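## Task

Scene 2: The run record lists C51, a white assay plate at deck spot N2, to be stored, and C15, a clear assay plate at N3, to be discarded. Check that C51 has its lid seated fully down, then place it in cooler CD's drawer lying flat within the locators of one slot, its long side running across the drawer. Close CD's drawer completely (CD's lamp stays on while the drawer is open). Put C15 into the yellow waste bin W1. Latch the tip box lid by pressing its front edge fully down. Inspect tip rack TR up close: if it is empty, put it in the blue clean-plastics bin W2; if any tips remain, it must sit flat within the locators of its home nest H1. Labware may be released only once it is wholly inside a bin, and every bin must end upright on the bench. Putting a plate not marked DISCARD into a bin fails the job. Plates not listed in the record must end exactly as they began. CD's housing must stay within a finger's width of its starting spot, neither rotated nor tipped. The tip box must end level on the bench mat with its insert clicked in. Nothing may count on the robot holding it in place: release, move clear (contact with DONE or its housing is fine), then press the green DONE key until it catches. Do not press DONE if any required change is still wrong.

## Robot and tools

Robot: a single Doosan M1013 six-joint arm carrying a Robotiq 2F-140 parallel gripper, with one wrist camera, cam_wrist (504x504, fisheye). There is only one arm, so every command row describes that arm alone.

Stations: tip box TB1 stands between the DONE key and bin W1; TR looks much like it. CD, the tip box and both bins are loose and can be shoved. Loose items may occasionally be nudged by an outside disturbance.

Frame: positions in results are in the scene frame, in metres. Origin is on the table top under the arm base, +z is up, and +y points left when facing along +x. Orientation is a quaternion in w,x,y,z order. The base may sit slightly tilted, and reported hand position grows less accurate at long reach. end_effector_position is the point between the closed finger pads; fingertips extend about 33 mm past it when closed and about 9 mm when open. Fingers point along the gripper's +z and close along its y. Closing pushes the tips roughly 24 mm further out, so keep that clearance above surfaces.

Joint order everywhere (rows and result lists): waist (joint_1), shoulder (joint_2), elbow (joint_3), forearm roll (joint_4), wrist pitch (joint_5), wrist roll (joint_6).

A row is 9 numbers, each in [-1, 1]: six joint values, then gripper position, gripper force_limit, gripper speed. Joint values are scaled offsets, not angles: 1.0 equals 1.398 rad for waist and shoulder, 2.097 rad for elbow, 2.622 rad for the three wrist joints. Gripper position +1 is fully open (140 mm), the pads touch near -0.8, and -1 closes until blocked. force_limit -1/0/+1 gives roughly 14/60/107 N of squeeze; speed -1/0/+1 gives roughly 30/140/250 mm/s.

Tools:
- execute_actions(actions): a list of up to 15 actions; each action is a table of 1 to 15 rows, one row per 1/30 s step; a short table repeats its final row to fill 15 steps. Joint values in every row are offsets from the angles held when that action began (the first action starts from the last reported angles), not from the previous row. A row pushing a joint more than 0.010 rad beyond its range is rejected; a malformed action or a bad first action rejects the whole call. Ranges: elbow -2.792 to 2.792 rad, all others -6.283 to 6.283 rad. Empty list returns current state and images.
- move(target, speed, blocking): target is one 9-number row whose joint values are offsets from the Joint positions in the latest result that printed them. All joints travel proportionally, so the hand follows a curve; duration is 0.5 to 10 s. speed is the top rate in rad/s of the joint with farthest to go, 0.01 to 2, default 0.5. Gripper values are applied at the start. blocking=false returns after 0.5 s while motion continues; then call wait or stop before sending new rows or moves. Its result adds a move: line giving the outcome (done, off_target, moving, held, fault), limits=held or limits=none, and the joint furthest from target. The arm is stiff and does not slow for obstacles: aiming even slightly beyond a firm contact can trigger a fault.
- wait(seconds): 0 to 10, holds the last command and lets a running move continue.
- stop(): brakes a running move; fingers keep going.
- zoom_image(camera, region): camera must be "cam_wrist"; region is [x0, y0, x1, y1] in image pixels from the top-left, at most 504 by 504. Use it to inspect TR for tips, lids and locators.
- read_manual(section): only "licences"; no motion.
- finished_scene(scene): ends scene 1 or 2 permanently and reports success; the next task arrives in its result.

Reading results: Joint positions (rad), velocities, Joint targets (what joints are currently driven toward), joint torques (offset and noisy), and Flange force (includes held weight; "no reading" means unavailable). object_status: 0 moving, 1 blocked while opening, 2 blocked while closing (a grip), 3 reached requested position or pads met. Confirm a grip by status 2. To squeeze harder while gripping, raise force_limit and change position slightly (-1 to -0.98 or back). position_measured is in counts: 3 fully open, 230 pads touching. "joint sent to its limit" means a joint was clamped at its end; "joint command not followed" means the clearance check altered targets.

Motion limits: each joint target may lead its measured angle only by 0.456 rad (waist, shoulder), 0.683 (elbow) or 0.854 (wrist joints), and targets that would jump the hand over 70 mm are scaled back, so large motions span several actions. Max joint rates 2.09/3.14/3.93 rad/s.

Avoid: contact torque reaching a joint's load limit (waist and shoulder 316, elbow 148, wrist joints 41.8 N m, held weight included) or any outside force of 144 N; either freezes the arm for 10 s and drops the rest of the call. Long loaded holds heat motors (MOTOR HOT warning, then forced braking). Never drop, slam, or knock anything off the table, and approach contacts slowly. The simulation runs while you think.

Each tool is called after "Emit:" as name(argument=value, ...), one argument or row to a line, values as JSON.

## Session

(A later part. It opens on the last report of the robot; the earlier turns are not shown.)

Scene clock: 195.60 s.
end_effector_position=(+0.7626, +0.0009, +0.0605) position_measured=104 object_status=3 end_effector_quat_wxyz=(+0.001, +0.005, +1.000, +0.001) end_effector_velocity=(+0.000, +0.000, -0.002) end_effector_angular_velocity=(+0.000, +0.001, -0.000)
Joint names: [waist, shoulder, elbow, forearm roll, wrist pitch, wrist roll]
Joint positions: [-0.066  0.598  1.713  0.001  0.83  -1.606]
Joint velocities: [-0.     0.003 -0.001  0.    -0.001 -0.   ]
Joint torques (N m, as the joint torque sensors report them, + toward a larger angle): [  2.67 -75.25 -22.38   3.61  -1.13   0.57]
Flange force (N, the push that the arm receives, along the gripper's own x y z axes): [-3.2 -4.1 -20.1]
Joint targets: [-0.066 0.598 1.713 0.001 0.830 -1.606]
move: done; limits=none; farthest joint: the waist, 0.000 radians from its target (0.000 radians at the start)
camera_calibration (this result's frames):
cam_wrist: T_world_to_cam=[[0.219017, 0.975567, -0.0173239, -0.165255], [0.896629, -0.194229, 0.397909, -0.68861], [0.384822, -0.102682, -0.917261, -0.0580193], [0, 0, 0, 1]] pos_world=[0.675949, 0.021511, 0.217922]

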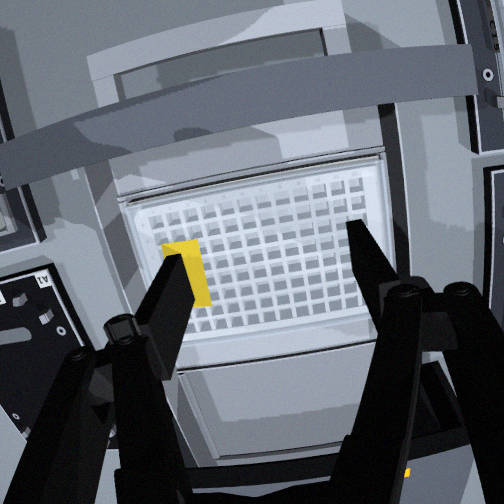

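Emit:
move(
  target=[0,-0.086,-0.0205,0,0.062,0,-1,0,0],
  speed=0.3,
)

Emit:
move(
  target=[-0.007,-0.156,0.145,0,-0.0324,-0.006,-1,0,0.5],
)

Emit:
move(
  target=[0,0.101,0.023,0,-0.0722,0,-1,0,0.5],
  speed=0.3,
)

Emit:
move(
  target=[0.008,0.1193,-0.138,0,0.0467,0,-1,0,0.5],
  speed=0.1,
)

Emit:
move(
  target=[0.0017,0.047,-0.057,0,0.0205,0,-1,0,0.5],
  speed=0.06,
)

Scene clock: 205.07 s.
end_effector_position=(+0.7545, +0.0011, +0.1706) position_measured=233 object_status=3 end_effector_quat_wxyz=(+0.001, +0.005, +1.000, +0.001) end_effector_velocity=(+0.001, -0.001, +0.002) end_effector_angular_velocity=(+0.000, -0.003, -0.001)
Joint names: [waist, shoulder, elbow, forearm roll, wrist pitch, wrist roll]
Joint positions: [-0.066  0.478  1.67   0.001  0.993 -1.606]
Joint velocities: [-0.001 -0.001 -0.002  0.    -0.     0.   ]
Joint torques (N m, as the joint torque sensors report them, + toward a larger angle): [  2.91 -83.86 -34.28   3.88  -0.21   0.58]
Flange force (N, the push that the arm receives, along the gripper's own x y z axes): [-3.7 -4.7 0.9]
Joint targets: [-0.066 0.478 1.670 0.001 0.993 -1.606]
move: done; limits=none; farthest joint: the waist, 0.000 radians from its target (0.000 radians at the start)
camera_calibration (this result's frames):
cam_wrist: T_world_to_cam=[[0.218942, 0.975587, -0.0171448, -0.161738], [0.896393, -0.194166, 0.398471, -0.725064], [0.385414, -0.10261, -0.917021, 0.0456496], [0, 0, 0, 1]] pos_world=[0.66776, 0.0216904, 0.328005]

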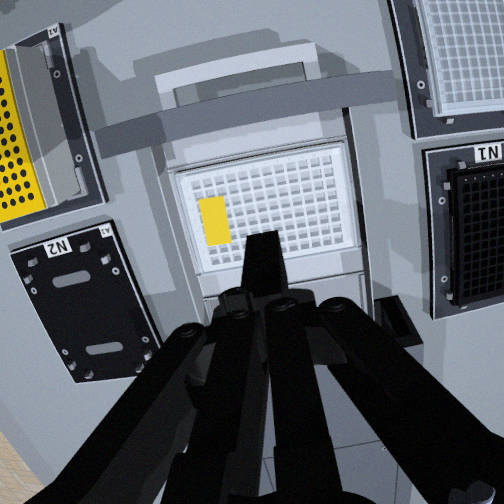

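Scene clock: 206.17 s.
end_effector_position=(+0.6006, +0.0020, +0.1799) position_measured=233 object_status=3 end_effector_quat_wxyz=(+0.000, +0.002, +1.000, +0.001) end_effector_velocity=(-0.001, -0.000, -0.000) end_effector_angular_velocity=(-0.001, +0.001, +0.001)
Joint names: [waist, shoulder, elbow, forearm roll, wrist pitch, wrist roll]
Joint positions: [-0.076  0.26   1.974  0.001  0.908 -1.621]
Joint velocities: [-0.    -0.001  0.001 -0.001  0.    -0.   ]
Joint torques (N m, as the joint torque sensors report them, + toward a larger angle): [  2.17 -61.47 -31.2    3.57  -0.31   0.59]
Flange force (N, the push that the arm receives, along the gripper's own x y z axes): [-6.2 -4.5 0.5]
Joint targets: [-0.076 0.260 1.974 0.001 0.908 -1.621]
move: done; limits=none; farthest joint: the waist, 0.000 radians from its target (0.010 radians at the start)
camera_calibration (this result's frames):
cam_wrist: T_world_to_cam=[[0.213172, 0.97686, -0.017365, -0.125286], [0.897943, -0.188884, 0.397519, -0.59139], [0.38504, -0.100332, -0.91743, 0.113944], [0, 0, 0, 1]] pos_world=[0.513869, 0.0221153, 0.337448]

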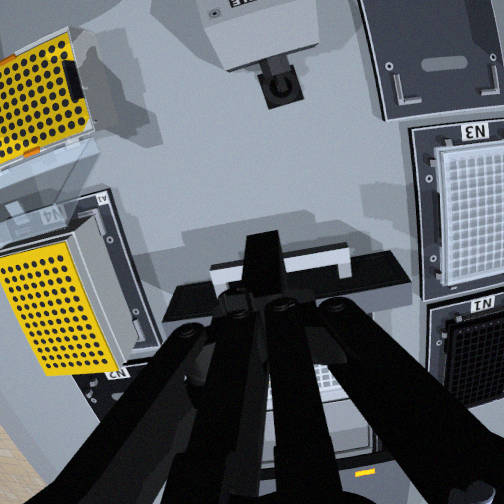

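Scene clock: 207.23 s.
end_effector_position=(+0.6107, +0.0016, +0.0748) position_measured=233 object_status=3 end_effector_quat_wxyz=(+0.000, +0.002, +1.000, +0.001) end_effector_velocity=(-0.001, +0.000, -0.001) end_effector_angular_velocity=(+0.001, +0.002, -0.001)
Joint names: [waist, shoulder, elbow, forearm roll, wrist pitch, wrist roll]
Joint positions: [-0.076  0.401  2.022  0.001  0.719 -1.621]
Joint velocities: [-0.     0.001  0.001  0.001  0.     0.   ]
Joint torques (N m, as the joint torque sensors report them, + toward a larger angle): [  2.32 -70.01 -27.12   3.    -0.18   0.55]
Flange force (N, the push that the arm receives, along the gripper's own x y z axes): [-3.1 -4.4 2.9]
Joint targets: [-0.076 0.401 2.022 0.001 0.719 -1.621]
move: done; limits=none; farthest joint: the waist, 0.000 radians from its target (0.000 radians at the start)
camera_calibration (this result's frames):
cam_wrist: T_world_to_cam=[[0.213274, 0.976836, -0.0174752, -0.128926], [0.897977, -0.188947, 0.397412, -0.558776], [0.384904, -0.10045, -0.917474, 0.0136598], [0, 0, 0, 1]] pos_world=[0.524007, 0.0217326, 0.232344]

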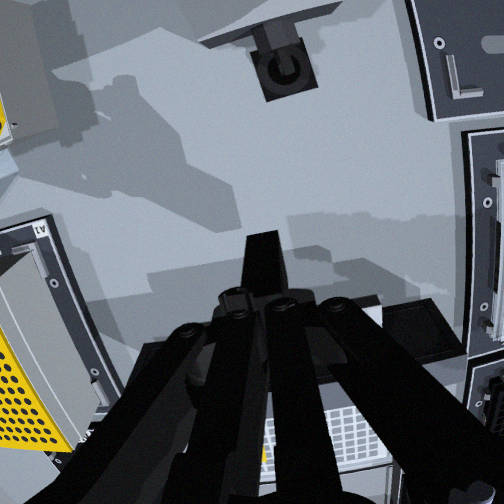

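Scene clock: 210.47 s.
end_effector_position=(+0.7507, +0.0024, +0.0750) position_measured=233 object_status=3 end_effector_quat_wxyz=(+0.000, -0.004, +1.000, +0.001) end_effector_velocity=(+0.000, -0.000, -0.000) end_effector_angular_velocity=(-0.001, +0.001, +0.002)
Joint names: [waist, shoulder, elbow, forearm roll, wrist pitch, wrist roll]
Joint positions: [-0.065  0.568  1.733  0.001  0.841 -1.621]
Joint velocities: [ 0.     0.001 -0.001 -0.002  0.001  0.   ]
Joint torques (N m, as the joint torque sensors report them, + toward a larger angle): [  4.19 -88.81 -31.55   3.77  -1.32   0.45]
Flange force (N, the push that the arm receives, along the gripper's own x y z axes): [-2.6 -6.0 0.6]
Joint targets: [-0.065 0.568 1.733 0.001 0.841 -1.621]
move: done; limits=none; farthest joint: the elbow, 0.001 radians from its target (0.290 radians at the start)
camera_calibration (this result's frames):
cam_wrist: T_world_to_cam=[[0.202282, 0.979173, -0.0173957, -0.151337], [0.899962, -0.178855, 0.397593, -0.685937], [0.3862, -0.0960815, -0.917397, -0.0409244], [0, 0, 0, 1]] pos_world=[0.663735, 0.0215692, 0.232547]

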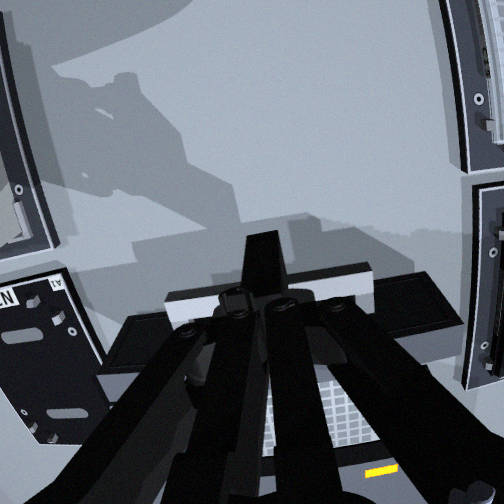

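Scene clock: 212.77 s.
end_effector_position=(+0.8037, +0.0021, +0.0750) position_measured=233 object_status=3 end_effector_quat_wxyz=(+0.001, -0.005, +1.000, +0.001) end_effector_velocity=(+0.001, -0.000, -0.000) end_effector_angular_velocity=(+0.000, -0.000, -0.001)
Joint names: [waist, shoulder, elbow, forearm roll, wrist pitch, wrist roll]
Joint positions: [-0.063  0.634  1.614  0.001  0.895 -1.621]
Joint velocities: [-0.001  0.001 -0.002  0.     0.     0.   ]
Joint torques (N m, as the joint torque sensors report them, + toward a larger angle): [  3.41 -96.84 -33.92   4.02  -1.27   0.65]
Flange force (N, the push that the arm receives, along the gripper's own x y z axes): [-1.8 -5.2 2.0]
Joint targets: [-0.063 0.634 1.614 0.001 0.895 -1.621]
move: done; limits=none; farthest joint: the waist, 0.000 radians from its target (0.002 radians at the start)
camera_calibration (this result's frames):
cam_wrist: T_world_to_cam=[[0.19993, 0.979656, -0.0173608, -0.159814], [0.900354, -0.176698, 0.397668, -0.734029], [0.38651, -0.0951364, -0.917365, -0.0616893], [0, 0, 0, 1]] pos_world=[0.716681, 0.0209924, 0.232534]

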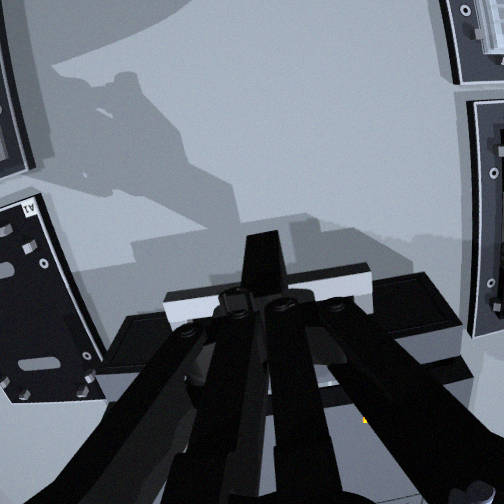

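Emit:
move(
  target=[0,0.006,-0.0074,0,0.0027,0,-1,0,0.5],
  speed=0.015,
)

Emit:
move(
  target=[0,-0.085,-0.03,0,0.069,0,-1,0,0.5],
  speed=0.3,
)

Scene clock: 219.97 s.
end_effector_position=(+0.8102, +0.0018, +0.0751) position_measured=233 object_status=3 end_effector_quat_wxyz=(+0.000, -0.005, +1.000, +0.001) end_effector_velocity=(+0.001, -0.000, +0.000) end_effector_angular_velocity=(-0.000, -0.001, +0.000)
Joint names: [waist, shoulder, elbow, forearm roll, wrist pitch, wrist roll]
Joint positions: [-0.062  0.642  1.598  0.001  0.902 -1.621]
Joint velocities: [-0.     0.    -0.002 -0.     0.    -0.   ]
Joint torques (N m, as the joint torque sensors report them, + toward a larger angle): [  2.69 -95.15 -39.22   3.53  -5.18   0.48]
Flange force (N, the push that the arm receives, along the gripper's own x y z axes): [9.1 -3.8 -3.9]
Joint targets: [-0.063 0.642 1.598 0.001 0.902 -1.621]
move: done; limits=none; farthest joint: the waist, 0.001 radians from its target (0.000 radians at the start)
camera_calibration (this result's frames):
cam_wrist: T_world_to_cam=[[0.199918, 0.979658, -0.0173838, -0.160857], [0.90042, -0.176694, 0.397521, -0.740028], [0.386363, -0.0951243, -0.917428, -0.0641156], [0, 0, 0, 1]] pos_world=[0.723266, 0.0207272, 0.232559]

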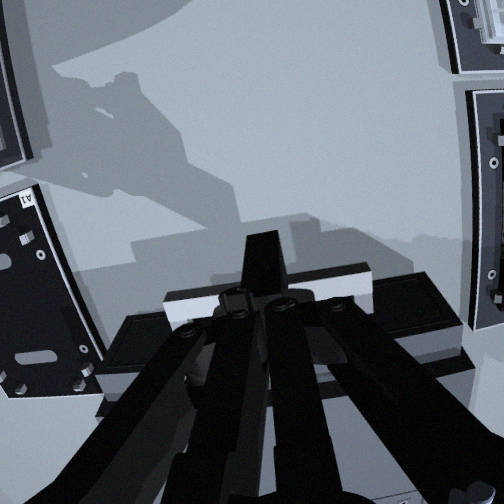

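Scene clock: 221.00 s.
end_effector_position=(+0.8043, +0.0019, +0.2004) position_measured=233 object_status=3 end_effector_quat_wxyz=(+0.001, -0.005, +1.000, +0.001) end_effector_velocity=(-0.000, -0.001, +0.001) end_effector_angular_velocity=(-0.001, +0.000, -0.000)
Joint names: [waist, shoulder, elbow, forearm roll, wrist pitch, wrist roll]
Joint positions: [-0.062  0.523  1.535  0.001  1.083 -1.621]
Joint velocities: [-0.    -0.001  0.    -0.001  0.001  0.   ]
Joint torques (N m, as the joint torque sensors report them, + toward a larger angle): [  2.53 -90.57 -36.54   4.07  -0.6    0.61]
Flange force (N, the push that the arm receives, along the gripper's own x y z axes): [-4.0 -4.0 0.4]
Joint targets: [-0.062 0.523 1.535 0.001 1.083 -1.621]
move: done; limits=none; farthest joint: the waist, 0.000 radians from its target (0.000 radians at the start)
camera_calibration (this result's frames):
cam_wrist: T_world_to_cam=[[0.19983, 0.97968, -0.0171851, -0.157515], [0.900112, -0.176614, 0.398254, -0.784449], [0.387126, -0.0950516, -0.917114, 0.0525216], [0, 0, 0, 1]] pos_world=[0.717235, 0.0207611, 0.357871]

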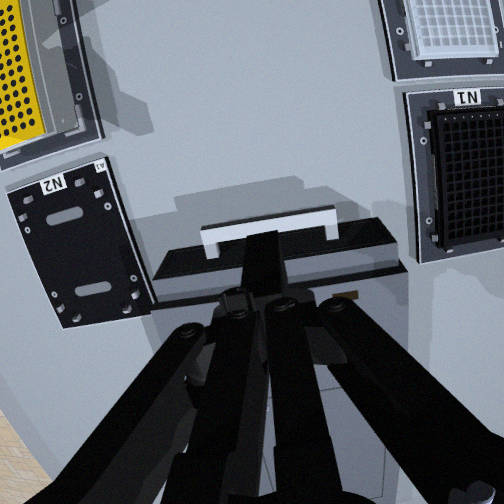

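Lamp off. To waypoint B behind the tip box lid; check the insert.

Emit:
move(
  target=[-0.196,-0.189,0.148,0,-0.0175,-0.097,-1,0,0.5],
)

Emit:
move(
  target=[0,0.063,0.035,0,-0.0617,0,-1,0,0.5],
  speed=0.2,
)

Emit:
zoom_image(
  camera="cam_wrist",
  region=[80,0,400,300],
)

Scene clock: 227.00 s.
end_effector_position=(+0.6192, -0.1653, +0.2396) position_measured=233 object_status=3 end_effector_quat_wxyz=(+0.001, +0.005, +1.000, +0.001) end_effector_velocity=(-0.001, -0.000, -0.001) end_effector_angular_velocity=(+0.001, +0.001, -0.000)
Joint names: [waist, shoulder, elbow, forearm roll, wrist pitch, wrist roll]
Joint positions: [-0.336  0.259  1.846  0.001  1.037 -1.876]
Joint velocities: [-0.001  0.     0.001  0.001  0.    -0.001]
Joint torques (N m, as the joint torque sensors report them, + toward a larger angle): [  4.33 -64.3  -36.23   4.01  -0.45   0.6 ]
Flange force (N, the push that the arm receives, along the gripper's own x y z axes): [-0.4 -7.8 1.5]
Joint targets: [-0.337 0.259 1.846 0.001 1.037 -1.876]
move: done; limits=none; farthest joint: the waist, 0.000 radians from its target (0.274 radians at the start)
camera_calibration (this result's frames):
cam_wrist: T_world_to_cam=[[0.219149, 0.975539, -0.0172435, 0.0312708], [0.89652, -0.194361, 0.398089, -0.663587], [0.385, -0.1027, -0.917185, 0.144341], [0, 0, 0, 1]] pos_world=[0.532495, -0.144658, 0.397093]

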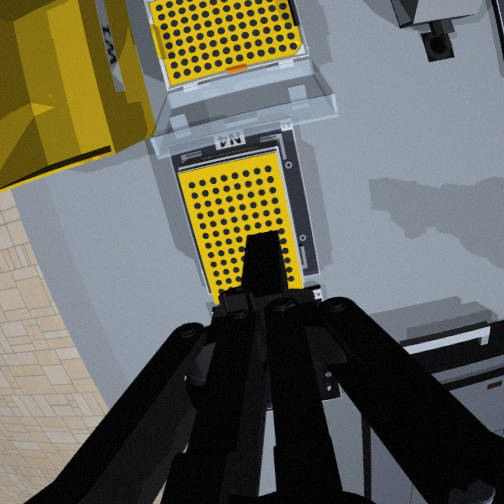

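Scene clock: 228.20 s.
end_effector_position=(+0.6195, -0.1652, +0.1497) position_measured=233 object_status=3 end_effector_quat_wxyz=(+0.001, +0.005, +1.000, +0.001) end_effector_velocity=(+0.000, -0.000, -0.001) end_effector_angular_velocity=(-0.001, +0.001, +0.001)
Joint names: [waist, shoulder, elbow, forearm roll, wrist pitch, wrist roll]
Joint positions: [-0.336  0.347  1.919  0.001  0.875 -1.876]
Joint velocities: [ 0.     0.001 -0.    -0.002 -0.001  0.   ]
Joint torques (N m, as the joint torque sensors report them, + toward a larger angle): [  3.65 -70.19 -31.67   3.65  -0.22   0.6 ]
Flange force (N, the push that the arm receives, along the gripper's own x y z axes): [-3.1 -7.5 3.1]
Joint targets: [-0.336 0.347 1.919 0.001 0.875 -1.876]
move: done; limits=none; farthest joint: the waist, 0.000 radians from its target (0.000 radians at the start)
camera_calibration (this result's frames):
cam_wrist: T_world_to_cam=[[0.219229, 0.975519, -0.0173359, 0.0295527], [0.896402, -0.19437, 0.398352, -0.628029], [0.385231, -0.10287, -0.917069, 0.0615728], [0, 0, 0, 1]] pos_world=[0.532768, -0.144565, 0.307156]

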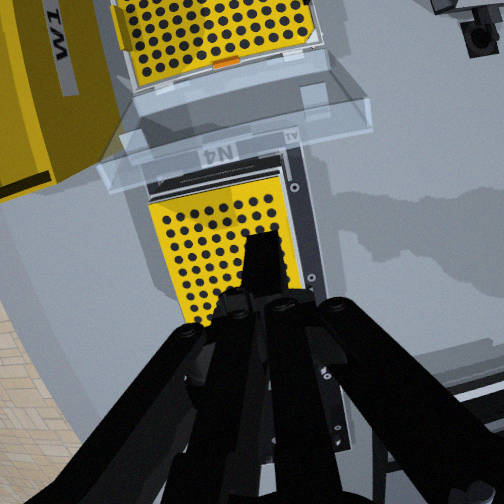

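Region (80, 0, 400, 300) of cam_wrist's 504x504 image, scaled by 1.575, with more detail than that image has; it fills the top 472 rows of this view, and the rest is white.

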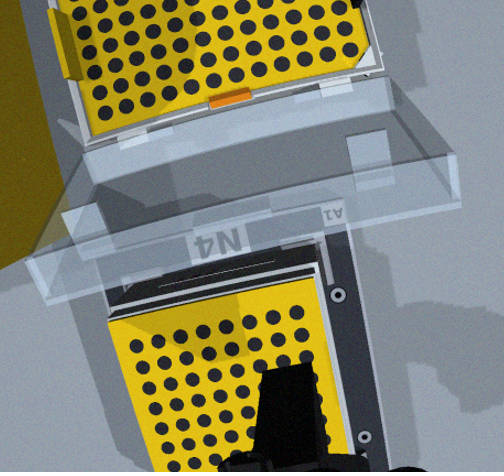

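Emit:
move(
  target=[-0.066,-0.132,0.121,0,-0.0265,-0.033,-1,0,0.5],
  speed=0.08,
)

Emit:
move(
  target=[-0.0207,0.0133,0.0375,0,-0.037,-0.0107,-0.1,0,0.5],
  speed=0.08,
)

Scene clock: 236.70 s.
end_effector_position=(+0.4765, -0.1677, +0.1495) position_measured=233 object_status=3 end_effector_quat_wxyz=(+0.001, +0.008, +1.000, +0.001) end_effector_velocity=(-0.000, -0.000, -0.000) end_effector_angular_velocity=(+0.000, +0.000, -0.000)
Joint names: [waist, shoulder, elbow, forearm roll, wrist pitch, wrist roll]
Joint positions: [-0.429  0.162  2.173  0.001  0.806 -1.962]
Joint velocities: [-0.001 -0.     0.001  0.001 -0.    -0.001]
Joint torques (N m, as the joint torque sensors report them, + toward a larger angle): [  3.16 -50.23 -29.64   3.26  -0.45   0.6 ]
Flange force (N, the push that the arm receives, along the gripper's own x y z axes): [-2.9 -8.8 3.7]
Joint targets: [-0.429 0.162 2.173 0.001 0.806 -1.962]
move: done; limits=none; farthest joint: the waist, 0.000 radians from its target (0.092 radians at the start)
camera_calibration (this result's frames):
cam_wrist: T_world_to_cam=[[0.224891, 0.974228, -0.0174468, 0.0604004], [0.895159, -0.1995, 0.398609, -0.500559], [0.384855, -0.105261, -0.916955, 0.115949], [0, 0, 0, 1]] pos_world=[0.389873, -0.146501, 0.306901]

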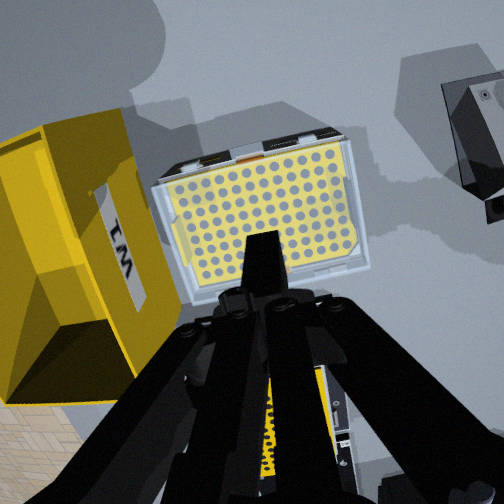

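Scene clock: 238.23 s.
end_effector_position=(+0.4460, -0.1695, +0.1102) position_measured=141 object_status=3 end_effector_quat_wxyz=(+0.001, +0.009, +1.000, +0.001) end_effector_velocity=(-0.001, +0.000, -0.000) end_effector_angular_velocity=(-0.000, +0.001, +0.002)
Joint names: [waist, shoulder, elbow, forearm roll, wrist pitch, wrist roll]
Joint positions: [-0.458  0.181  2.251  0.001  0.709 -1.99 ]
Joint velocities: [ 0.001  0.     0.001 -0.001  0.    -0.   ]
Joint torques (N m, as the joint torque sensors report them, + toward a larger angle): [  3.05 -49.24 -26.74   3.03  -0.55   0.52]
Flange force (N, the push that the arm receives, along the gripper's own x y z axes): [-2.5 -8.6 4.4]
Joint targets: [-0.458 0.181 2.251 0.001 0.709 -1.990]
move: done; limits=none; farthest joint: the waist, 0.000 radians from its target (0.029 radians at the start)
camera_calibration (this result's frames):
cam_wrist: T_world_to_cam=[[0.225798, 0.974017, -0.017466, 0.0678695], [0.895063, -0.200351, 0.398399, -0.457974], [0.384548, -0.105591, -0.917046, 0.091537], [0, 0, 0, 1]] pos_world=[0.35939, -0.148196, 0.267585]

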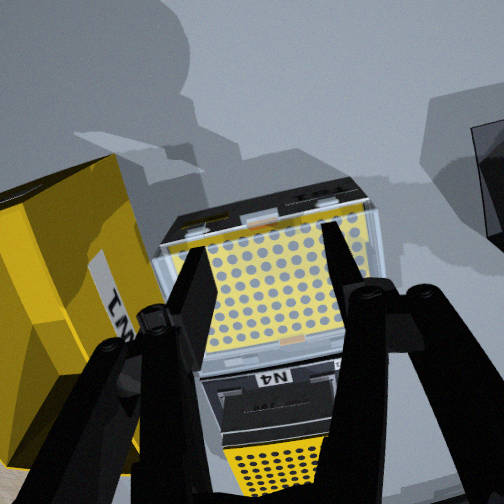

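Emit:
move(
  target=[0,0.006,0.0025,0,-0.0052,0,-0.1,0,0.5],
  speed=0.012,
)

Emit:
move(
  target=[0,0.0017,0.0005,0,-0.0013,0,-0.1,0,0.5],
  speed=0.01,
)

Scene clock: 242.30 s.
end_effector_position=(+0.4453, -0.1692, +0.1043) position_measured=141 object_status=3 end_effector_quat_wxyz=(+0.001, +0.009, +1.000, +0.001) end_effector_velocity=(+0.000, +0.000, -0.000) end_effector_angular_velocity=(-0.000, -0.001, +0.001)
Joint names: [waist, shoulder, elbow, forearm roll, wrist pitch, wrist roll]
Joint positions: [-0.458  0.189  2.257  0.001  0.695 -1.99 ]
Joint velocities: [ 0.001  0.     0.001 -0.    -0.002  0.   ]
Joint torques (N m, as the joint torque sensors report them, + toward a larger angle): [  3.22 -48.4  -26.36   3.03  -0.53   0.6 ]
Flange force (N, the push that the arm receives, along the gripper's own x y z axes): [-0.4 -8.4 2.1]
Joint targets: [-0.458 0.189 2.257 0.001 0.695 -1.990]
move: done; limits=none; farthest joint: the waist, 0.000 radians from its target (0.000 radians at the start)
camera_calibration (this result's frames):
cam_wrist: T_world_to_cam=[[0.225806, 0.974016, -0.0174746, 0.0676187], [0.89506, -0.200354, 0.398404, -0.455015], [0.38455, -0.105603, -0.917044, 0.086429], [0, 0, 0, 1]] pos_world=[0.358761, -0.147899, 0.261721]

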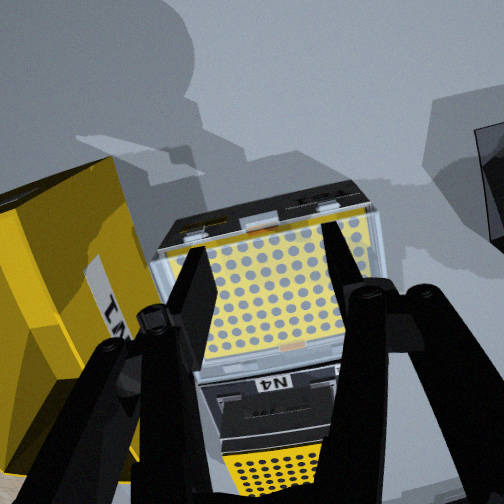

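Scene clock: 243.00 s.
end_effector_position=(+0.4453, -0.1692, +0.1028) position_measured=141 object_status=3 end_effector_quat_wxyz=(+0.001, +0.009, +1.000, +0.001) end_effector_velocity=(-0.001, +0.000, +0.000) end_effector_angular_velocity=(-0.000, -0.001, -0.001)
Joint names: [waist, shoulder, elbow, forearm roll, wrist pitch, wrist roll]
Joint positions: [-0.458  0.192  2.258  0.001  0.692 -1.99 ]
Joint velocities: [-0.    -0.002  0.002  0.001 -0.001  0.   ]
Joint torques (N m, as the joint torque sensors report them, + toward a larger angle): [  2.75 -42.81 -23.4    3.22  -1.45   0.53]
Flange force (N, the push that the arm receives, along the gripper's own x y z axes): [1.2 -6.7 -11.1]
Joint targets: [-0.458 0.192 2.258 0.001 0.692 -1.990]
move: done; limits=none; farthest joint: the waist, 0.000 radians from its target (0.000 radians at the start)
camera_calibration (this result's frames):
cam_wrist: T_world_to_cam=[[0.225808, 0.974015, -0.0174822, 0.0675878], [0.89505, -0.20035, 0.398429, -0.454418], [0.384573, -0.105616, -0.917033, 0.0850796], [0, 0, 0, 1]] pos_world=[0.358745, -0.147888, 0.260255]

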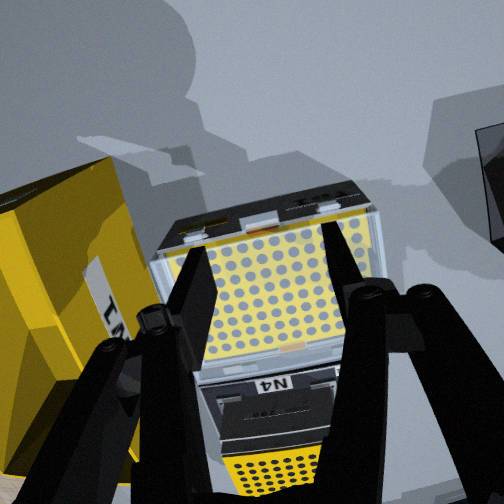

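Emit:
move(
  target=[0,0.0011,0.0003,0,-0.0008,0,-0.1,0,0.5],
  speed=0.01,
)

Emit:
move(
  target=[0,-0.0088,-0.0033,0,0.0073,0,-0.1,0,0.5],
  speed=0.03,
)

Emit:
move(
  target=[0.0745,0.158,-0.187,0,0.0656,0.04,0.5,-0.6,-0.5],
  speed=0.4,
)

Emit:
zoom_image(
  camera="cam_wrist",
  region=[130,90,390,370],
)

Scene clock: 251.13 s.
end_effector_position=(+0.4453, -0.1692, +0.1020) position_measured=141 object_status=3 end_effector_quat_wxyz=(+0.001, +0.009, +1.000, +0.001) end_effector_velocity=(+0.000, -0.000, +0.001) end_effector_angular_velocity=(-0.001, -0.001, -0.000)
Joint names: [waist, shoulder, elbow, forearm roll, wrist pitch, wrist roll]
Joint positions: [-0.458  0.193  2.258  0.001  0.69  -1.99 ]
Joint velocities: [-0.001 -0.002  0.    -0.001 -0.     0.   ]
Joint torques (N m, as the joint torque sensors report them, + toward a larger angle): [ 3.14 -3.3  -5.21  3.42 -7.7   0.58]
Flange force (N, the push that the arm receives, along the gripper's own x y z axes): [18.5 -1.4 -101.9]
Joint targets: [-0.458 0.193 2.258 0.001 0.690 -1.990]
move: done; limits=none; farthest joint: the elbow, 0.001 radians from its target (0.001 radians at the start)
camera_calibration (this result's frames):
cam_wrist: T_world_to_cam=[[0.22581, 0.974014, -0.0174988, 0.0675777], [0.895023, -0.200338, 0.398497, -0.454092], [0.384636, -0.105646, -0.917003, 0.0842404], [0, 0, 0, 1]] pos_world=[0.358761, -0.147894, 0.259385]

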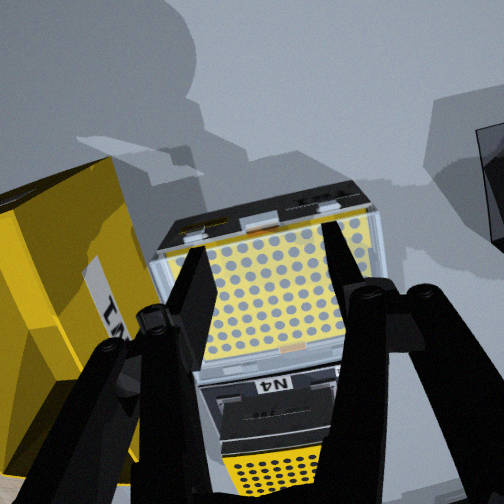

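Scene clock: 252.03 s.
end_effector_position=(+0.4460, -0.1695, +0.1103) position_measured=141 object_status=3 end_effector_quat_wxyz=(+0.001, +0.009, +1.000, +0.001) end_effector_velocity=(+0.002, -0.001, +0.002) end_effector_angular_velocity=(-0.002, -0.004, -0.000)
Joint names: [waist, shoulder, elbow, forearm roll, wrist pitch, wrist roll]
Joint positions: [-0.458  0.181  2.251  0.001  0.709 -1.99 ]
Joint velocities: [ 0.    -0.002 -0.003 -0.    -0.     0.001]
Joint torques (N m, as the joint torque sensors report them, + toward a larger angle): [  1.9  -48.75 -26.74   2.98  -0.56   0.49]
Flange force (N, the push that the arm receives, along the gripper's own x y z axes): [-2.8 -6.4 2.8]
Joint targets: [-0.458 0.181 2.251 0.001 0.709 -1.990]
move: done; limits=none; farthest joint: the waist, 0.000 radians from its target (0.000 radians at the start)
camera_calibration (this result's frames):
cam_wrist: T_world_to_cam=[[0.225803, 0.974016, -0.0175047, 0.0678942], [0.894995, -0.200321, 0.398567, -0.458061], [0.384704, -0.105664, -0.916972, 0.0915342], [0, 0, 0, 1]] pos_world=[0.359418, -0.148217, 0.267691]

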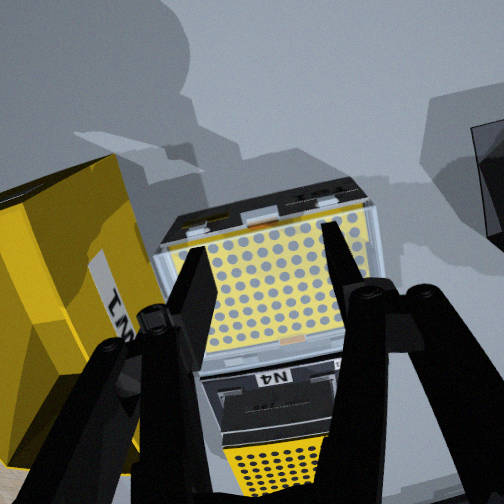

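Scene clock: 253.47 s.
end_effector_position=(+0.6480, -0.1866, +0.1395) position_measured=66 object_status=3 end_effector_quat_wxyz=(+0.001, +0.009, +1.000, +0.001) end_effector_velocity=(-0.001, +0.000, -0.002) end_effector_angular_velocity=(+0.001, +0.003, +0.001)
Joint names: [waist, shoulder, elbow, forearm roll, wrist pitch, wrist roll]
Joint positions: [-0.354  0.402  1.859  0.001  0.881 -1.885]
Joint velocities: [ 0.001  0.002  0.    -0.001  0.001 -0.   ]
Joint torques (N m, as the joint torque sensors report them, + toward a larger angle): [  2.36 -76.96 -31.34   3.46  -0.31   0.58]
Flange force (N, the push that the arm receives, along the gripper's own x y z axes): [-6.4 -6.1 4.7]
Joint targets: [-0.354 0.402 1.859 0.001 0.881 -1.885]
move: done; limits=none; farthest joint: the waist, 0.000 radians from its target (0.104 radians at the start)
camera_calibration (this result's frames):
cam_wrist: T_world_to_cam=[[0.226389, 0.973884, -0.0172824, 0.0389969], [0.895128, -0.20102, 0.397916, -0.654078], [0.384049, -0.105554, -0.917259, 0.0393264], [0, 0, 0, 1]] pos_world=[0.561552, -0.16531, 0.297014]

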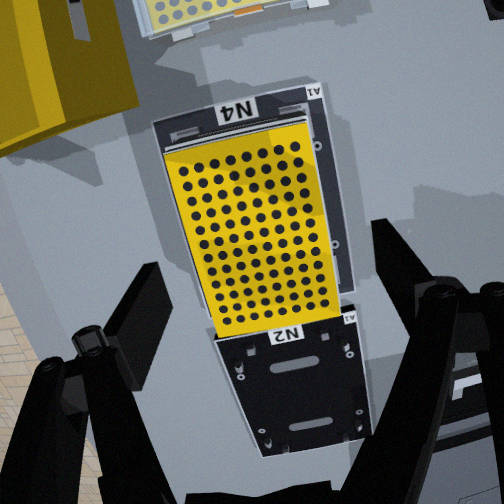

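Region (130, 90, 390, 370) of cam_wrist's 504x504 image, scaled by 1.800, with more detail than that image has; it fills the left 468 columns of this view, and the rest is white.

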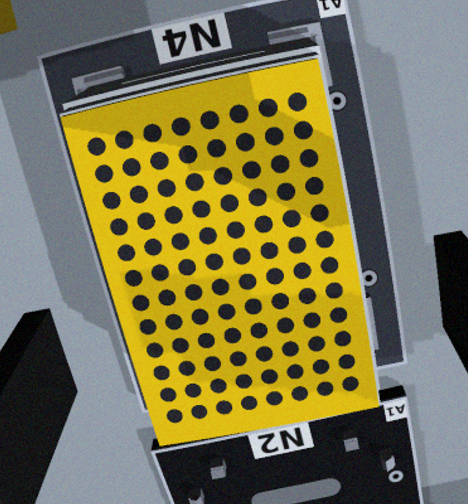

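Emit:
execute_actions(
  actions=[],
)

Scene clock: 272.93 s.
end_effector_position=(+0.6481, -0.1866, +0.1395) position_measured=66 object_status=3 end_effector_quat_wxyz=(+0.001, +0.009, +1.000, +0.001) end_effector_velocity=(-0.000, +0.000, -0.001) end_effector_angular_velocity=(+0.001, +0.002, -0.000)
Joint names: [waist, shoulder, elbow, forearm roll, wrist pitch, wrist roll]
Joint positions: [-0.354  0.402  1.859  0.001  0.881 -1.885]
Joint velocities: [-0.     0.001  0.     0.     0.001 -0.   ]
Joint torques (N m, as the joint torque sensors report them, + toward a larger angle): [  3.37 -76.84 -31.58   3.63  -0.34   0.63]
Flange force (N, the push that the arm receives, along the gripper's own x y z axes): [-5.3 -7.5 4.0]
Joint targets: [-0.354 0.402 1.859 0.001 0.881 -1.885]
camera_calibration (this result's frames):
cam_wrist: T_world_to_cam=[[0.226388, 0.973884, -0.017281, 0.0389891], [0.895133, -0.201021, 0.397904, -0.654105], [0.384038, -0.105549, -0.917264, 0.0393145], [0, 0, 0, 1]] pos_world=[0.561586, -0.16531, 0.297006]

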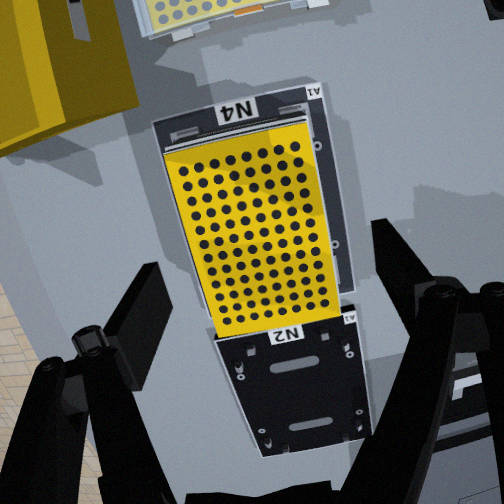

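Empty. Descend.

Emit:
move(
  target=[-0.005,0.045,0.0145,0,-0.0355,-0.003,0.55,-0.6,-0.6],
  speed=0.1,
)

Emit:
move(
  target=[0,0,0,0,0,0,-1,-0.6,-0.6],
)

Emit:
move(
  target=[0,-0.13,-0.06,0,0.117,0,-1,-0.6,-0.6],
  speed=0.3,
)

Scene clock: 278.70 s.
end_effector_position=(+0.6471, -0.1911, +0.0846) position_measured=59 object_status=3 end_effector_quat_wxyz=(+0.001, +0.008, +1.000, +0.001) end_effector_velocity=(+0.002, -0.001, -0.000) end_effector_angular_velocity=(-0.000, -0.002, -0.000)
Joint names: [waist, shoulder, elbow, forearm roll, wrist pitch, wrist roll]
Joint positions: [-0.36   0.465  1.889  0.001  0.788 -1.893]
Joint velocities: [-0.     0.001 -0.002  0.    -0.001 -0.   ]
Joint torques (N m, as the joint torque sensors report them, + toward a larger angle): [  2.76 -78.83 -29.08   3.3   -0.45   0.64]
Flange force (N, the push that the arm receives, along the gripper's own x y z axes): [-3.5 -6.1 2.6]
Joint targets: [-0.360 0.465 1.889 0.001 0.788 -1.893]
move: done; limits=none; farthest joint: the waist, 0.000 radians from its target (0.007 radians at the start)
camera_calibration (this result's frames):
cam_wrist: T_world_to_cam=[[0.225578, 0.974072, -0.0172982, 0.0432443], [0.895392, -0.200295, 0.397688, -0.632277], [0.383911, -0.105198, -0.917358, -0.0110432], [0, 0, 0, 1]] pos_world=[0.560621, -0.169927, 0.242066]

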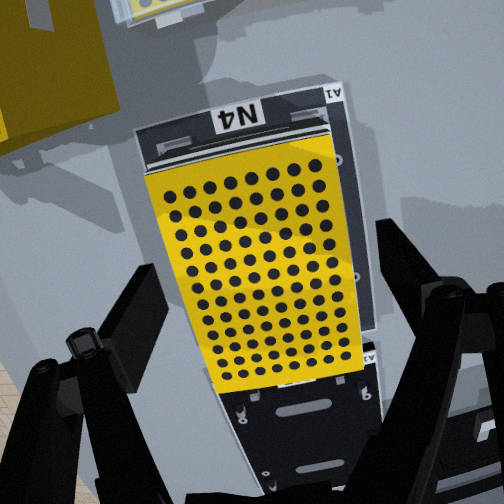

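Scene clock: 279.30 s.
end_effector_position=(+0.6471, -0.1912, +0.0846) position_measured=103 object_status=2 end_effector_quat_wxyz=(+0.001, +0.008, +1.000, +0.001) end_effector_velocity=(+0.001, -0.000, +0.000) end_effector_angular_velocity=(-0.001, -0.001, +0.000)
Joint names: [waist, shoulder, elbow, forearm roll, wrist pitch, wrist roll]
Joint positions: [-0.361  0.465  1.889  0.     0.788 -1.893]
Joint velocities: [-0.    -0.    -0.001 -0.    -0.     0.   ]
Joint torques (N m, as the joint torque sensors report them, + toward a larger angle): [ 17.16 -59.84 -15.97   9.07   0.46   0.47]
Flange force (N, the push that the arm receives, along the gripper's own x y z axes): [0.8 -26.8 -25.6]
Joint targets: [-0.360 0.465 1.889 0.001 0.788 -1.893]
move: done; limits=none; farthest joint: the waist, 0.001 radians from its target (0.000 radians at the start)
camera_calibration (this result's frames):
cam_wrist: T_world_to_cam=[[0.225489, 0.974089, -0.0174855, 0.0434395], [0.895386, -0.20013, 0.397785, -0.632283], [0.383978, -0.105353, -0.917312, -0.0111403], [0, 0, 0, 1]] pos_world=[0.56062, -0.170027, 0.242053]

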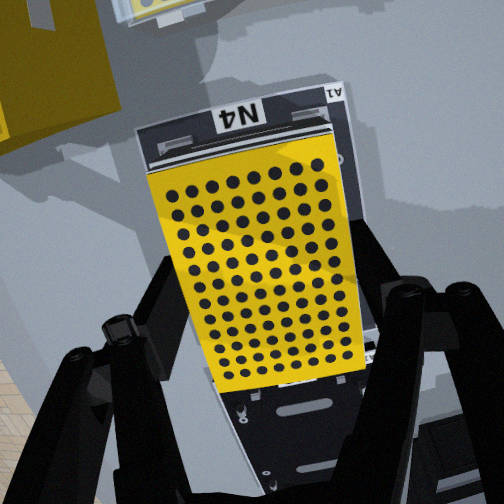

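Scene clock: 280.77 s.
end_effector_position=(+0.6434, -0.1903, +0.2640) position_measured=104 object_status=2 end_effector_quat_wxyz=(+0.001, +0.008, +1.000, +0.001) end_effector_velocity=(+0.000, -0.000, +0.000) end_effector_angular_velocity=(-0.000, +0.000, +0.000)
Joint names: [waist, shoulder, elbow, forearm roll, wrist pitch, wrist roll]
Joint positions: [-0.361  0.283  1.764  0.     1.094 -1.893]
Joint velocities: [-0.     0.    -0.001 -0.     0.001 -0.   ]
Joint torques (N m, as the joint torque sensors report them, + toward a larger angle): [  3.11 -70.28 -36.75   4.02  -0.41   0.71]
Flange force (N, the push that the arm receives, along the gripper's own x y z axes): [-5.2 -7.1 2.2]
Joint targets: [-0.361 0.283 1.764 0.000 1.094 -1.893]
move: done; limits=none; farthest joint: the waist, 0.000 radians from its target (0.000 radians at the start)
camera_calibration (this result's frames):
cam_wrist: T_world_to_cam=[[0.225397, 0.97411, -0.0174978, 0.0465552], [0.895085, -0.199952, 0.39855, -0.700178], [0.384732, -0.105494, -0.91698, 0.154397], [0, 0, 0, 1]] pos_world=[0.556824, -0.169064, 0.421449]

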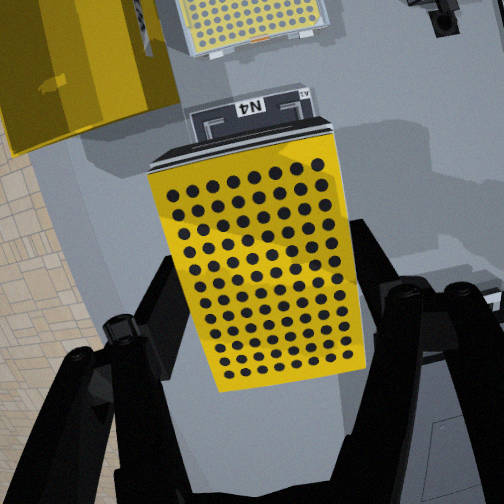

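Emit:
move(
  target=[0.636,-0.1116,0.0782,0,-0.0027,0.333,-1,-0.6,-0.6],
)

Scene clock: 285.73 s.
end_effector_position=(+0.4702, +0.3291, +0.2804) position_measured=104 object_status=2 end_effector_quat_wxyz=(+0.000, +0.000, +1.000, +0.001) end_effector_velocity=(-0.001, +0.000, -0.000) end_effector_angular_velocity=(-0.001, -0.000, +0.001)
Joint names: [waist, shoulder, elbow, forearm roll, wrist pitch, wrist roll]
Joint positions: [ 0.529  0.127  1.928  0.     1.087 -1.02 ]
Joint velocities: [ 0.002 -0.001  0.001 -0.001  0.     0.001]
Joint torques (N m, as the joint torque sensors report them, + toward a larger angle): [  2.88 -53.49 -36.97   4.12  -0.44   0.75]
Flange force (N, the push that the arm receives, along the gripper's own x y z axes): [-8.2 -2.1 2.5]
Joint targets: [0.529 0.127 1.928 0.000 1.087 -1.020]
move: done; limits=none; farthest joint: the waist, 0.000 radians from its target (0.889 radians at the start)
camera_calibration (this result's frames):
cam_wrist: T_world_to_cam=[[0.209524, 0.977642, -0.0177729, -0.413653], [0.898667, -0.185371, 0.397537, -0.454028], [0.385354, -0.0992653, -0.917414, 0.288576], [0, 0, 0, 1]] pos_world=[0.383486, 0.348887, 0.437885]

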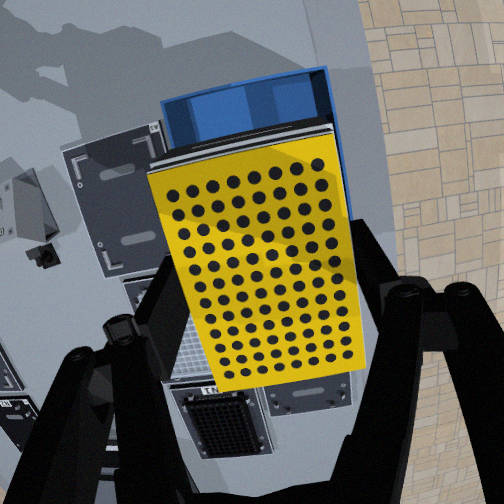

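Emit:
move(
  target=[0,0.056,0.039,0,-0.061,0,-1,-0.6,-0.6],
  speed=0.2,
)

Scene clock: 294.07 s.
end_effector_position=(+0.4704, +0.3292, +0.1968) position_measured=104 object_status=2 end_effector_quat_wxyz=(+0.000, +0.000, +1.000, +0.001) end_effector_velocity=(-0.001, -0.001, -0.002) end_effector_angular_velocity=(-0.001, +0.000, +0.001)
Joint names: [waist, shoulder, elbow, forearm roll, wrist pitch, wrist roll]
Joint positions: [ 0.529  0.205  2.009  0.     0.928 -1.02 ]
Joint velocities: [ 0.     0.001  0.002 -0.001 -0.003 -0.   ]
Joint torques (N m, as the joint torque sensors report them, + toward a larger angle): [  2.32 -56.93 -34.05   3.61  -0.51   0.68]
Flange force (N, the push that the arm receives, along the gripper's own x y z axes): [-5.2 -2.9 2.9]
Joint targets: [0.529 0.205 2.009 0.000 0.927 -1.020]
move: done; limits=none; farthest joint: the waist, 0.000 radians from its target (0.000 radians at the start)
camera_calibration (this result's frames):
cam_wrist: T_world_to_cam=[[0.209639, 0.977616, -0.017867, -0.415353], [0.898696, -0.185451, 0.397434, -0.420887], [0.385225, -0.0993746, -0.917457, 0.212005], [0, 0, 0, 1]] pos_world=[0.383653, 0.34907, 0.354359]

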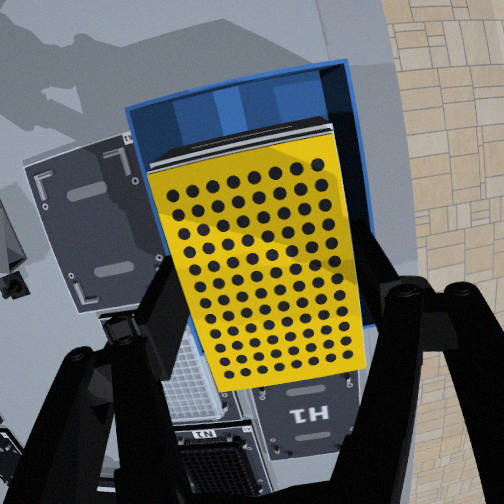

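Emit:
move(
  target=[0,0.0894,0.0348,0,-0.0759,0,-1,-0.6,-0.6],
  speed=0.12,
)

Emit:
move(
  target=[0,0,0,0,0,0,0.25,-0.6,-0.6],
)

Scene clock: 301.83 s.
end_effector_position=(+0.4708, +0.3295, +0.0950) position_measured=104 object_status=2 end_effector_quat_wxyz=(+0.001, +0.000, +1.000, +0.001) end_effector_velocity=(+0.000, -0.000, -0.000) end_effector_angular_velocity=(+0.001, -0.000, -0.001)
Joint names: [waist, shoulder, elbow, forearm roll, wrist pitch, wrist roll]
Joint positions: [ 0.529  0.33   2.082  0.     0.729 -1.02 ]
Joint velocities: [-0.001  0.001  0.     0.    -0.001  0.   ]
Joint torques (N m, as the joint torque sensors report them, + toward a larger angle): [  2.66 -65.39 -27.39   3.29  -0.37   0.58]
Flange force (N, the push that the arm receives, along the gripper's own x y z axes): [-8.1 -1.3 4.4]
Joint targets: [0.529 0.330 2.082 0.000 0.729 -1.020]
move: done; limits=none; farthest joint: the waist, 0.000 radians from its target (0.000 radians at the start)
camera_calibration (this result's frames):
cam_wrist: T_world_to_cam=[[0.209666, 0.977621, -0.0172369, -0.417626], [0.898327, -0.185639, 0.39818, -0.380566], [0.386069, -0.098969, -0.917145, 0.117896], [0, 0, 0, 1]] pos_world=[0.383919, 0.3493, 0.252463]

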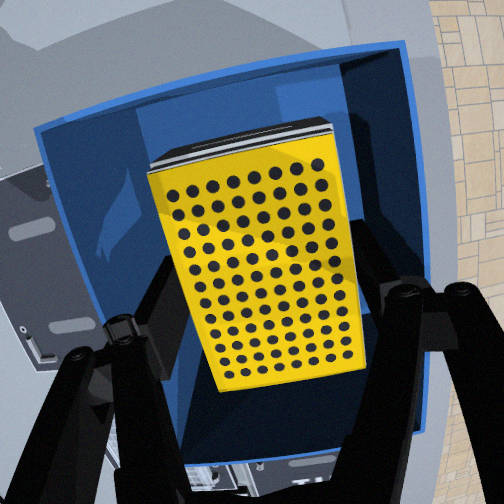

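Scene clock: 302.33 s.
end_effector_position=(+0.4708, +0.3295, +0.0950) position_measured=98 object_status=3 end_effector_quat_wxyz=(+0.001, +0.000, +1.000, +0.001) end_effector_velocity=(-0.000, -0.001, -0.000) end_effector_angular_velocity=(-0.001, +0.001, -0.000)
Joint names: [waist, shoulder, elbow, forearm roll, wrist pitch, wrist roll]
Joint positions: [ 0.529  0.33   2.082  0.     0.729 -1.02 ]
Joint velocities: [-0.001 -0.     0.001 -0.     0.    -0.   ]
Joint torques (N m, as the joint torque sensors report them, + toward a larger angle): [  2.71 -64.16 -27.26   3.19  -0.33   0.46]
Flange force (N, the push that the arm receives, along the gripper's own x y z axes): [-7.0 -1.8 3.4]
Joint targets: [0.529 0.330 2.082 0.000 0.729 -1.020]
move: done; limits=none; farthest joint: the waist, 0.000 radians from its target (0.000 radians at the start)
camera_calibration (this result's frames):
cam_wrist: T_world_to_cam=[[0.209673, 0.97762, -0.0172349, -0.417628], [0.898328, -0.185648, 0.398173, -0.380554], [0.386062, -0.0989687, -0.917149, 0.117889], [0, 0, 0, 1]] pos_world=[0.383915, 0.3493, 0.25245]

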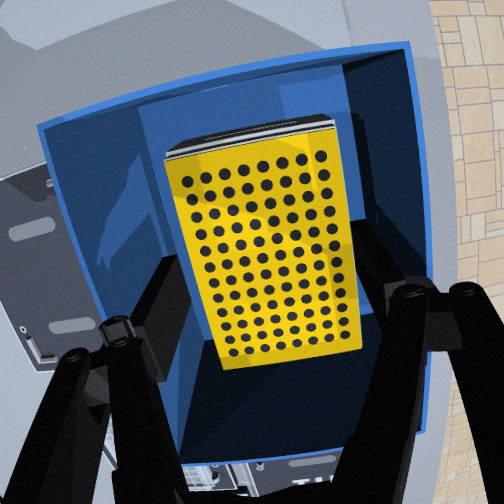

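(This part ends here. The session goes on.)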